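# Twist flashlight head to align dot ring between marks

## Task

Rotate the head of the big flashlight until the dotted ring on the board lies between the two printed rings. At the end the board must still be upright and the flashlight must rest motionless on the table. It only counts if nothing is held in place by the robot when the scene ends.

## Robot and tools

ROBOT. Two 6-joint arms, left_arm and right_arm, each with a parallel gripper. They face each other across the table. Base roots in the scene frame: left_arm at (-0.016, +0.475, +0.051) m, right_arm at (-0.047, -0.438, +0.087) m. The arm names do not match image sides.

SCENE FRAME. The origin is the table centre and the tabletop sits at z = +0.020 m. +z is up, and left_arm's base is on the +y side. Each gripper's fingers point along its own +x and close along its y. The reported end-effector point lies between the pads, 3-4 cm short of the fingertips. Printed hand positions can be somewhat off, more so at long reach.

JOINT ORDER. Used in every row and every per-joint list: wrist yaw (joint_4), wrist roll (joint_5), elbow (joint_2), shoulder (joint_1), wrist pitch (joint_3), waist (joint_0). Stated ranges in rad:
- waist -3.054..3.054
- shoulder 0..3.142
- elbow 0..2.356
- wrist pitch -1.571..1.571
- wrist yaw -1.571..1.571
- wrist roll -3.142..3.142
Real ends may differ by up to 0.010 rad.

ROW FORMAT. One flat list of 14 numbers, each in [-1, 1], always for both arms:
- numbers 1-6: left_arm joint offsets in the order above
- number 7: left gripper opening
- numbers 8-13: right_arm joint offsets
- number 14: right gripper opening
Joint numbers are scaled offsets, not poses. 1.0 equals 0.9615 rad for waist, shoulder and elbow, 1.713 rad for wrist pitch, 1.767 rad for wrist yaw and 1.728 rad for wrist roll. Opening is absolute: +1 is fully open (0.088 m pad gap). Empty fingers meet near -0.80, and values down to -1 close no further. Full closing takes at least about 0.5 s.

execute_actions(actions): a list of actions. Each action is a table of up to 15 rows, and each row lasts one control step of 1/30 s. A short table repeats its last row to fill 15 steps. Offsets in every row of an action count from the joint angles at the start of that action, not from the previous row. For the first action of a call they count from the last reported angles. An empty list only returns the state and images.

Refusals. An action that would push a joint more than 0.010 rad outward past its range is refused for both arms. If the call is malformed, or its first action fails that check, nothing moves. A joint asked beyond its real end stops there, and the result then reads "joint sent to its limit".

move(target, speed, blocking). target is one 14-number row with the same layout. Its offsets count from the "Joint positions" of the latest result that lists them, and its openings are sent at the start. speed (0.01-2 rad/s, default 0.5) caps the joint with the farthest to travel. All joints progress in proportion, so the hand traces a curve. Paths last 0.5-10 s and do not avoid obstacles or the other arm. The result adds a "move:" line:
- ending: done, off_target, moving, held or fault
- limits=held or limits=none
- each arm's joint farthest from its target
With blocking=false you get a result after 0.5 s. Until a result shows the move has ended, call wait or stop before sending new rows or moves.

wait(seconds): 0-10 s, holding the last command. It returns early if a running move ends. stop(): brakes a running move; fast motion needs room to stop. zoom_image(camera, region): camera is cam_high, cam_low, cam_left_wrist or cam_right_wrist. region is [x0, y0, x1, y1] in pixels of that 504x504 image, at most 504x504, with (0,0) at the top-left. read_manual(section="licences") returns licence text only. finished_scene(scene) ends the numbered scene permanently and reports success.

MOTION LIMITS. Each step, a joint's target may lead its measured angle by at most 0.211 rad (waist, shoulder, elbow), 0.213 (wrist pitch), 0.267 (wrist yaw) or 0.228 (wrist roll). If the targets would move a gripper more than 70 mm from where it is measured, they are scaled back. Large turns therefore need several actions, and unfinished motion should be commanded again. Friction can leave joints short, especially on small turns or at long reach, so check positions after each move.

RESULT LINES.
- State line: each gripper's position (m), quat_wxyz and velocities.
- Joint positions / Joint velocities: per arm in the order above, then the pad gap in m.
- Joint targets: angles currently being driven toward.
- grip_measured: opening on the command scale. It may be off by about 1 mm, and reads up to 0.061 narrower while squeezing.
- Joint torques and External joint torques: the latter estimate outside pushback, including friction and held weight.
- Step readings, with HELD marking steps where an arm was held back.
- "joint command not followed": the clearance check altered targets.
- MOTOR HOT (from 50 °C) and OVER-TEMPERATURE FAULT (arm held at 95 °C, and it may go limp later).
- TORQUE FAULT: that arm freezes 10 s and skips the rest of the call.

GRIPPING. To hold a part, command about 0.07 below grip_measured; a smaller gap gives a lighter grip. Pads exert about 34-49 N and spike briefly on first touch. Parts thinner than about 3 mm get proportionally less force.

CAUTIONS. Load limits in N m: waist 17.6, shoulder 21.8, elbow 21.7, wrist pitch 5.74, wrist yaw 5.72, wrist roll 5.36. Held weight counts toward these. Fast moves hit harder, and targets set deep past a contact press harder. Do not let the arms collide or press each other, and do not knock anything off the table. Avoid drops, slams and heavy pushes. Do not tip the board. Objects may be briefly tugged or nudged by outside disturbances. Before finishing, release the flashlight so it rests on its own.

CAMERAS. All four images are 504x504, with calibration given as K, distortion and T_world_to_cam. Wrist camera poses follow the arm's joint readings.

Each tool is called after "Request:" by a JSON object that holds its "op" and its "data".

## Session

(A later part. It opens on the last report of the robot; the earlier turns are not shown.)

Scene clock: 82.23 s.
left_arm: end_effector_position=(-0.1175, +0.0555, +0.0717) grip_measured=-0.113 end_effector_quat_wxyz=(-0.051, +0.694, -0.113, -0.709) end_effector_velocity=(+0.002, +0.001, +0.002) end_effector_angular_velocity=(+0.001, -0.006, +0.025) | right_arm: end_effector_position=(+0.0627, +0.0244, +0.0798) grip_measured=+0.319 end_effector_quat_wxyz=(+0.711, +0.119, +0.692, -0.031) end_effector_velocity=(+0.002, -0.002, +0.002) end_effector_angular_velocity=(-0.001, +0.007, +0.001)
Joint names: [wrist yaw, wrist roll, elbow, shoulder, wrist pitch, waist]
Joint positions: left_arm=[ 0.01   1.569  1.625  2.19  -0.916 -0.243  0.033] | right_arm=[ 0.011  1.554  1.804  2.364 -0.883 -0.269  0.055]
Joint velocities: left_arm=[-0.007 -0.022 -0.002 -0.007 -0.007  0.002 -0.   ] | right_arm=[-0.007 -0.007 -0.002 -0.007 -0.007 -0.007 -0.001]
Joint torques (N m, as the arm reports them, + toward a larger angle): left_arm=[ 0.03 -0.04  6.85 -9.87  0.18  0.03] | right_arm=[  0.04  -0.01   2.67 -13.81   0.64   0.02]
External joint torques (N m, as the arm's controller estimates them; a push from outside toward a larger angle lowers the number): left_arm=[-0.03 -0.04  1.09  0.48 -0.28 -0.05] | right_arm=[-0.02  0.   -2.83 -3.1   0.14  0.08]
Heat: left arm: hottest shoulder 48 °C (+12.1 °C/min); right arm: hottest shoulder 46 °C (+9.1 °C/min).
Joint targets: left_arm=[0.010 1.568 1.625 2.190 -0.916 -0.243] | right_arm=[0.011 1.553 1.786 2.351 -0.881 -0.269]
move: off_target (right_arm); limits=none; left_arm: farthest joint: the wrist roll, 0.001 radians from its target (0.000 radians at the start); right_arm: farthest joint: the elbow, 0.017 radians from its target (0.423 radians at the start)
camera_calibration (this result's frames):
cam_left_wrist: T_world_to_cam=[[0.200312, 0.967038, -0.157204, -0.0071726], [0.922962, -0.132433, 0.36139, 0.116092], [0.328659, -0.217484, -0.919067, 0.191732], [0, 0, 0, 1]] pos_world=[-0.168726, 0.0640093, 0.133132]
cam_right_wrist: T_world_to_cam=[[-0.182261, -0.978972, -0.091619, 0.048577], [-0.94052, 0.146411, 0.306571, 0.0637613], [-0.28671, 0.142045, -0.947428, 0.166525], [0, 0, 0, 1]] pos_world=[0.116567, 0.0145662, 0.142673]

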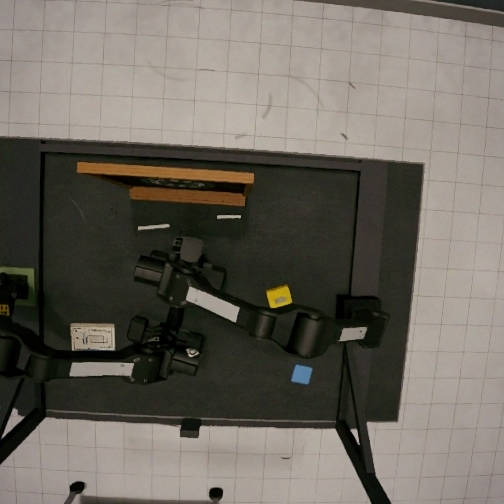

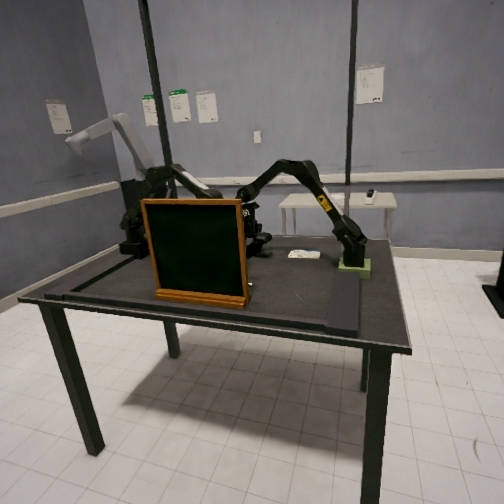

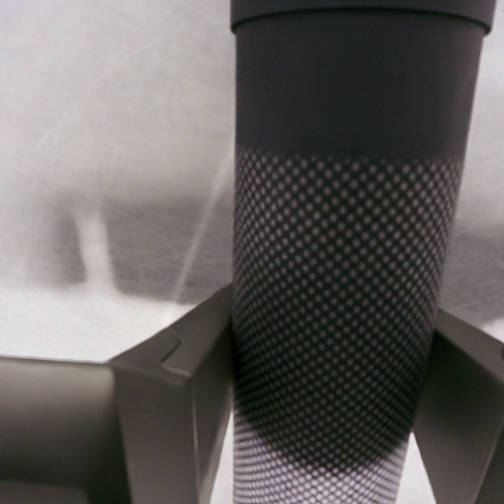

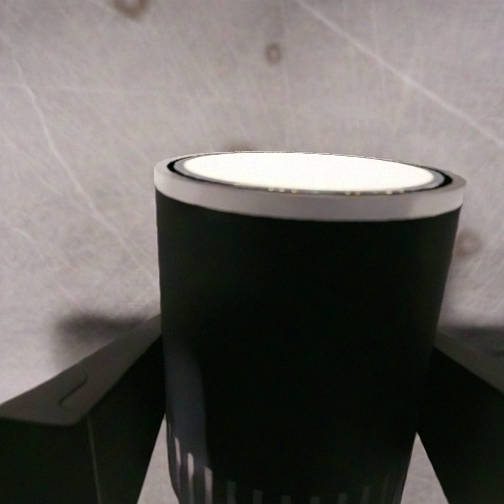

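Request:
{"op": "move", "data": {"target": [0,0,0,0,0,0,-0.3, 0,0,-0.17,-0.08,0.11,0,0.2], "speed": 0.5}}

Request:
{"op": "execute_actions", "data": {"actions": [[[0,0,0,0,0,0,-0.3,0,0,0,0,0,0,1]],[[0,0,0,0,0,0,1,0,0,0,0,0,0,1]]]}}

Request:
{"op": "move", "data": {"target": [0,0,0,-0.25,0,0,1, 0,0,0,-0.3,0,0,1], "speed": 0.5}}

Request:
{"op": "zoom_image", "data": {"camera": "cam_high", "region": [130, 165, 230, 205]}}

Scene clock: 86.50 s.
left_arm: end_effector_position=(-0.1174, +0.0559, +0.0717) grip_measured=-0.113 end_effector_quat_wxyz=(-0.052, +0.694, -0.113, -0.709) end_effector_velocity=(+0.001, -0.005, +0.003) end_effector_angular_velocity=(-0.027, +0.001, +0.025) | right_arm: end_effector_position=(+0.0626, +0.0244, +0.0786) grip_measured=+0.319 end_effector_quat_wxyz=(+0.712, +0.153, +0.685, +0.004) end_effector_velocity=(-0.000, -0.002, +0.000) end_effector_angular_velocity=(-0.002, +0.024, -0.010)
Joint names: [wrist yaw, wrist roll, elbow, shoulder, wrist pitch, waist]
Joint positions: left_arm=[ 0.01   1.569  1.625  2.19  -0.918 -0.243  0.033] | right_arm=[ 0.011  1.554  1.653  2.291 -0.708 -0.269  0.055]
Joint velocities: left_arm=[-0.007 -0.022 -0.002 -0.007  0.022  0.002  0.   ] | right_arm=[-0.022  0.007 -0.002 -0.002 -0.007 -0.007 -0.   ]
Joint torques (N m, as the arm reports them, + toward a larger angle): left_arm=[ 0.04  0.04  7.   -9.82  0.25 -0.03] | right_arm=[  0.04   0.01   3.24 -12.12   1.87   0.02]
External joint torques (N m, as the arm's controller estimates them; a push from outside toward a larger angle lowers the number): left_arm=[-0.02  0.05  1.17  0.56 -0.23 -0.09] | right_arm=[-0.03  0.02 -2.22 -1.89  1.22  0.09]
Heat: left arm: hottest shoulder 48 °C (+11.0 °C/min); right arm: hottest shoulder 47 °C (+9.0 °C/min).
Joint targets: left_arm=[0.010 1.570 1.625 2.190 -0.917 -0.243] | right_arm=[0.011 1.554 1.641 2.287 -0.694 -0.269]
move: off_target (right_arm); limits=none; left_arm: farthest joint: the wrist pitch, 0.002 radians from its target (0.000 radians at the start); right_arm: farthest joint: the wrist pitch, 0.014 radians from its target (0.188 radians at the start)
camera_calibration (this result's frames):
cam_left_wrist: T_world_to_cam=[[0.200008, 0.967406, -0.155316, -0.00777906], [0.922864, -0.132757, 0.361522, 0.116067], [0.329119, -0.215643, -0.919336, 0.191724], [0, 0, 0, 1]] pos_world=[-0.168659, 0.0642783, 0.13309]
cam_right_wrist: T_world_to_cam=[[-0.178799, -0.965797, -0.187795, 0.0554364], [-0.94727, 0.117394, 0.298158, 0.0658935], [-0.265914, 0.231203, -0.935861, 0.161078], [0, 0, 0, 1]] pos_world=[0.115164, 0.00856323, 0.14151]

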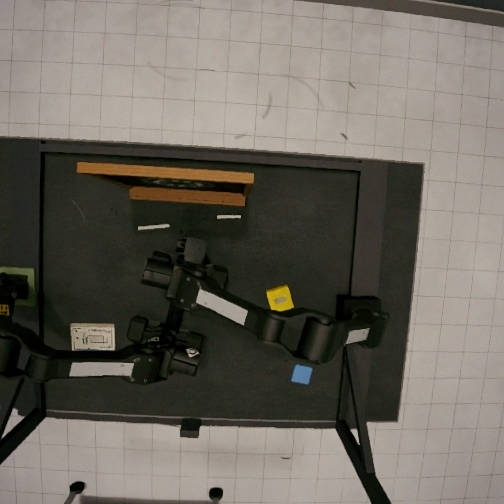

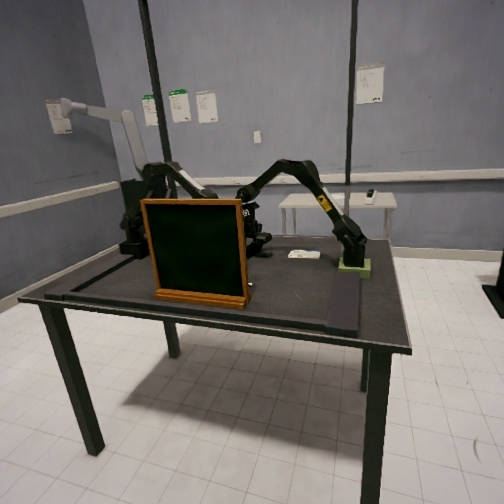

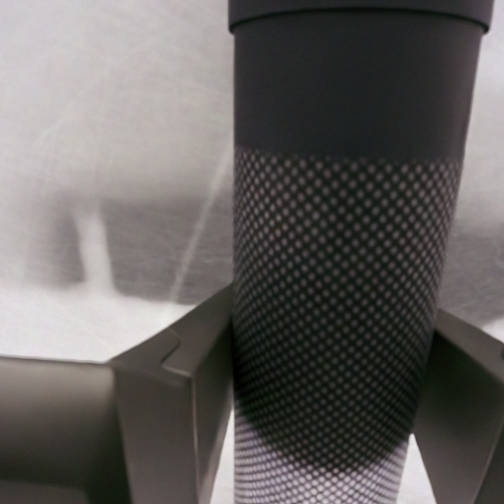

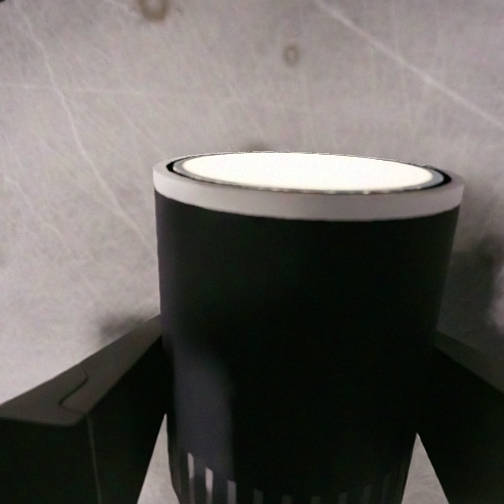

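Scene clock: 87.50 s.
left_arm: end_effector_position=(-0.1174, +0.0559, +0.0718) grip_measured=+0.966 end_effector_quat_wxyz=(-0.051, +0.694, -0.113, -0.709) end_effector_velocity=(+0.005, +0.001, +0.000) end_effector_angular_velocity=(+0.002, -0.022, +0.012) | right_arm: end_effector_position=(+0.0627, +0.0246, +0.0787) grip_measured=+0.993 end_effector_quat_wxyz=(+0.712, +0.153, +0.685, +0.004) end_effector_velocity=(+0.001, +0.003, +0.002) end_effector_angular_velocity=(+0.013, +0.003, +0.006)
Joint names: [wrist yaw, wrist roll, elbow, shoulder, wrist pitch, waist]
Joint positions: left_arm=[ 0.01   1.569  1.625  2.189 -0.918 -0.243  0.086] | right_arm=[ 0.011  1.554  1.653  2.291 -0.707 -0.269  0.088]
Joint velocities: left_arm=[-0.022 -0.007 -0.002 -0.002 -0.007  0.002  0.007] | right_arm=[-0.007 -0.007  0.002 -0.002  0.007 -0.002 -0.   ]
Joint torques (N m, as the arm reports them, + toward a larger angle): left_arm=[ 0.1  -0.03  6.96 -9.81  0.15 -0.08] | right_arm=[  0.03   0.     4.79 -11.8    0.76   0.02]
External joint torques (N m, as the arm's controller estimates them; a push from outside toward a larger angle lowers the number): left_arm=[ 0.04 -0.03  1.2   0.45 -0.31 -0.16] | right_arm=[-0.03  0.02 -0.72 -1.52  0.09  0.02]
External joint torques at the end of the 1st action: left_arm=[-0.01  0.01  1.08  0.64 -0.28 -0.26] | right_arm=[-0.02  0.01 -1.07 -1.25  0.02  0.01]
Heat: left arm: hottest shoulder 49 °C (+12.1 °C/min); right arm: hottest shoulder 47 °C (+9.0 °C/min).
Joint targets: left_arm=[0.010 1.569 1.625 2.190 -0.918 -0.243] | right_arm=[0.011 1.554 1.653 2.291 -0.707 -0.269]
Step readings (joint positions; steps 1 to 15: 1st action; 16 to 30: 2nd action):
0: left_arm=[0.010 1.569 1.625 2.190 -0.918 -0.243] | right_arm=[0.011 1.554 1.653 2.291 -0.708 -0.269]
1: left_arm=[0.010 1.569 1.625 2.190 -0.918 -0.243] | right_arm=[0.011 1.554 1.653 2.291 -0.707 -0.269]
2: left_arm=[0.010 1.569 1.625 2.190 -0.918 -0.243] | right_arm=[0.011 1.554 1.653 2.291 -0.700 -0.269]
4: left_arm=[0.010 1.569 1.625 2.190 -0.918 -0.243] | right_arm=[0.011 1.554 1.653 2.291 -0.704 -0.269]
8: left_arm=[0.010 1.569 1.625 2.190 -0.918 -0.243] | right_arm=[0.011 1.554 1.653 2.291 -0.705 -0.269]
15: left_arm=[0.010 1.569 1.625 2.190 -0.918 -0.243] | right_arm=[0.011 1.554 1.653 2.291 -0.707 -0.269]
16: left_arm=[0.010 1.569 1.625 2.190 -0.918 -0.243] | right_arm=[0.011 1.554 1.653 2.291 -0.707 -0.269]
17: left_arm=[0.010 1.569 1.625 2.190 -0.918 -0.243] | right_arm=[0.011 1.554 1.653 2.291 -0.707 -0.269]
19: left_arm=[0.010 1.569 1.625 2.189 -0.918 -0.243] | right_arm=[0.011 1.554 1.653 2.291 -0.707 -0.269]
23: left_arm=[0.010 1.569 1.625 2.189 -0.918 -0.243] | right_arm=[0.011 1.554 1.653 2.291 -0.707 -0.269]
30: Joint positions above
camera_calibration (this result's frames):
cam_left_wrist: T_world_to_cam=[[0.199995, 0.967348, -0.155693, -0.0076949], [0.922896, -0.132623, 0.361489, 0.116012], [0.329037, -0.215984, -0.919285, 0.19187], [0, 0, 0, 1]] pos_world=[-0.16866, 0.0642705, 0.133248]
cam_right_wrist: T_world_to_cam=[[-0.17875, -0.965587, -0.188918, 0.0557658], [-0.947347, 0.117061, 0.298043, 0.0659234], [-0.265671, 0.232246, -0.935671, 0.161034], [0, 0, 0, 1]] pos_world=[0.115203, 0.00873017, 0.141562]

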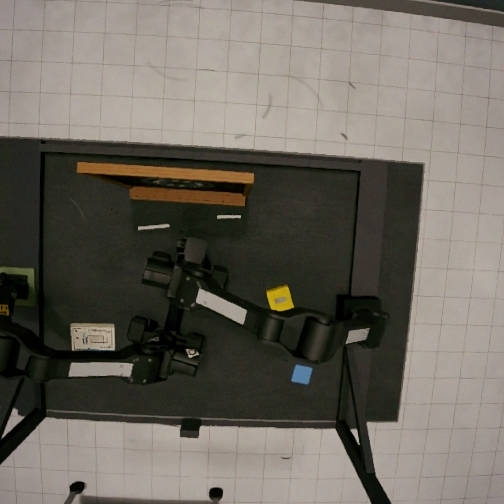

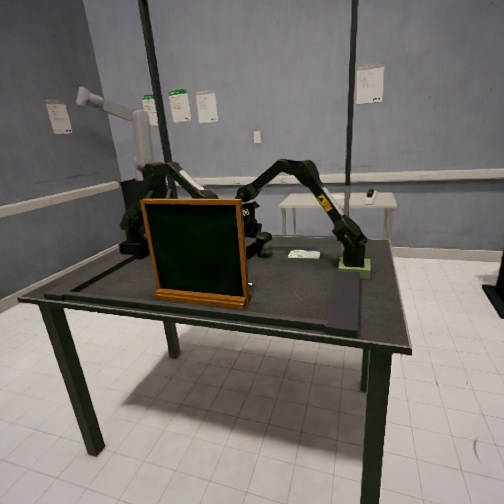

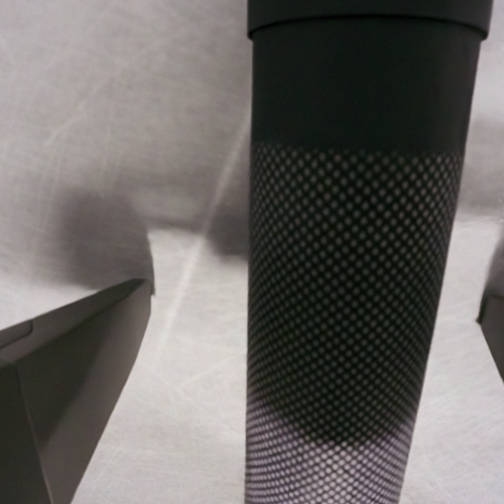

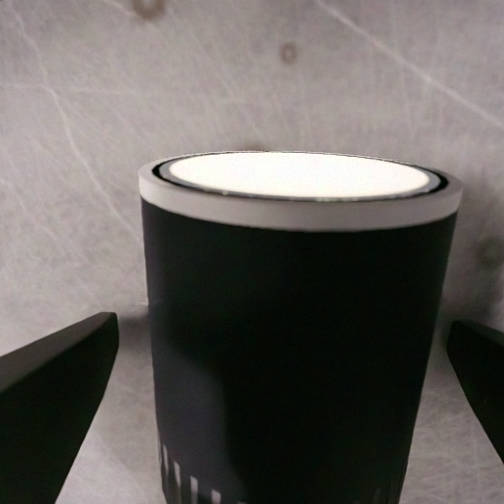

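Scene clock: 88.57 s.
left_arm: end_effector_position=(-0.1193, +0.0482, +0.1697) grip_measured=+0.981 end_effector_quat_wxyz=(+0.031, +0.676, -0.194, -0.710) end_effector_velocity=(-0.000, -0.001, +0.003) end_effector_angular_velocity=(-0.013, -0.002, +0.007) | right_arm: end_effector_position=(+0.0657, +0.0375, +0.2047) grip_measured=+0.993 end_effector_quat_wxyz=(+0.707, +0.246, +0.656, +0.099) end_effector_velocity=(+0.002, -0.003, +0.002) end_effector_angular_velocity=(-0.002, +0.003, +0.003)
Joint names: [wrist yaw, wrist roll, elbow, shoulder, wrist pitch, waist]
Joint positions: left_arm=[ 0.01   1.569  1.625  1.955 -0.918 -0.243  0.087] | right_arm=[ 0.011  1.554  1.653  2.02  -0.707 -0.269  0.088]
Joint velocities: left_arm=[-0.007 -0.007 -0.002 -0.007  0.007 -0.002 -0.   ] | right_arm=[-0.007 -0.007 -0.002 -0.007 -0.007 -0.007 -0.   ]
Joint torques (N m, as the arm reports them, + toward a larger angle): left_arm=[ 0.09 -0.02  7.68 -9.7   0.63 -0.11] | right_arm=[  0.03  -0.01   5.34 -12.98   1.21   0.02]
External joint torques (N m, as the arm's controller estimates them; a push from outside toward a larger angle lowers the number): left_arm=[ 0.03  0.    1.22 -0.32 -0.25 -0.12] | right_arm=[-0.03  0.01 -0.94 -3.48  0.15  0.1 ]
Heat: left arm: hottest shoulder 49 °C (+12.0 °C/min); right arm: hottest shoulder 47 °C (+9.0 °C/min).
Joint targets: left_arm=[0.010 1.569 1.625 1.949 -0.918 -0.243] | right_arm=[0.011 1.554 1.653 2.002 -0.707 -0.269]
move: off_target (right_arm); limits=none; left_arm: farthest joint: the shoulder, 0.006 radians from its target (0.241 radians at the start); right_arm: farthest joint: the shoulder, 0.017 radians from its target (0.288 radians at the start)
camera_calibration (this result's frames):
cam_left_wrist: T_world_to_cam=[[0.185323, 0.905833, -0.380949, 0.0548111], [0.94185, -0.0531514, 0.331803, 0.0847595], [0.28031, -0.420288, -0.863009, 0.275306], [0, 0, 0, 1]] pos_world=[-0.16716, 0.0705632, 0.230348]
cam_right_wrist: T_world_to_cam=[[-0.159162, -0.881533, -0.444484, 0.140452], [-0.96461, 0.0429875, 0.260155, 0.0413848], [-0.210228, 0.470161, -0.857177, 0.248072], [0, 0, 0, 1]] pos_world=[0.114427, 0.00539999, 0.264304]

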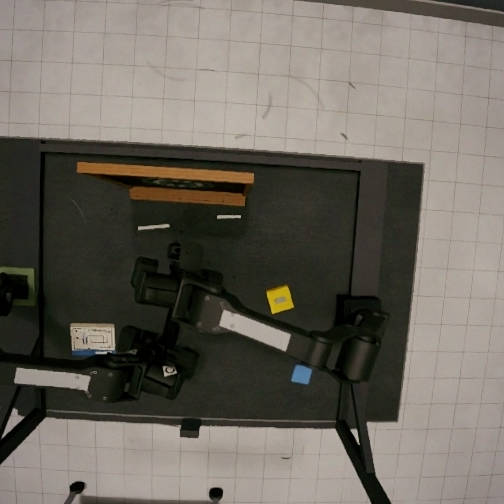

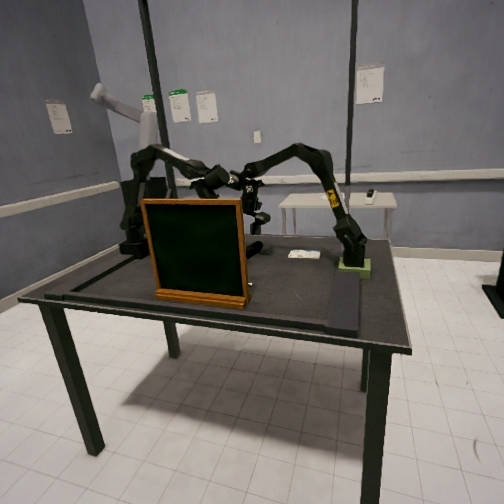

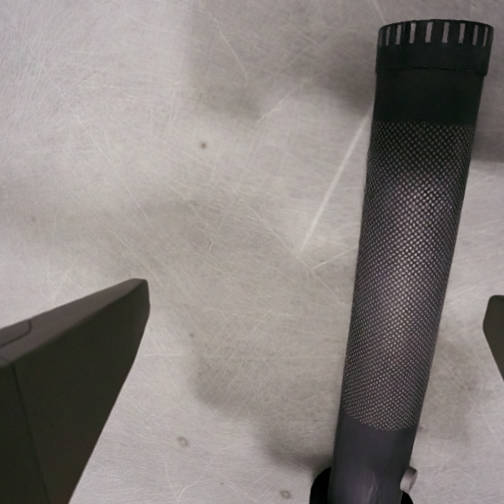

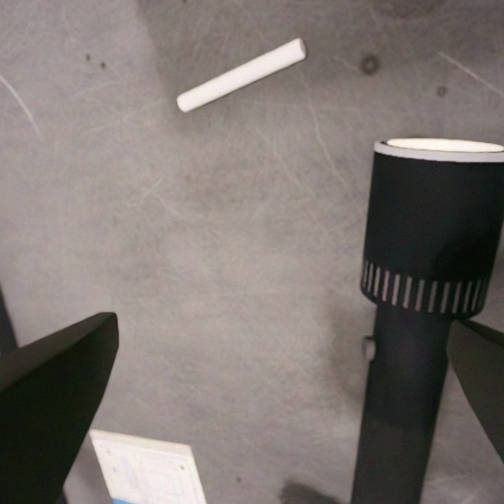

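Region (130, 165, 230, 205) of cam_high's 504x504 image, scaled by 5.040, with more detail than that image has; it fills the top 202 rows of this view, and the rest is white.

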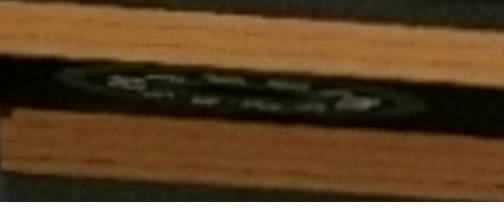

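Span r≈135 against an outer ring of 186 matches scene 1.

Request:
{"op": "finished_scene", "data": {"scene": 2}}

The scene is finished: the task was done.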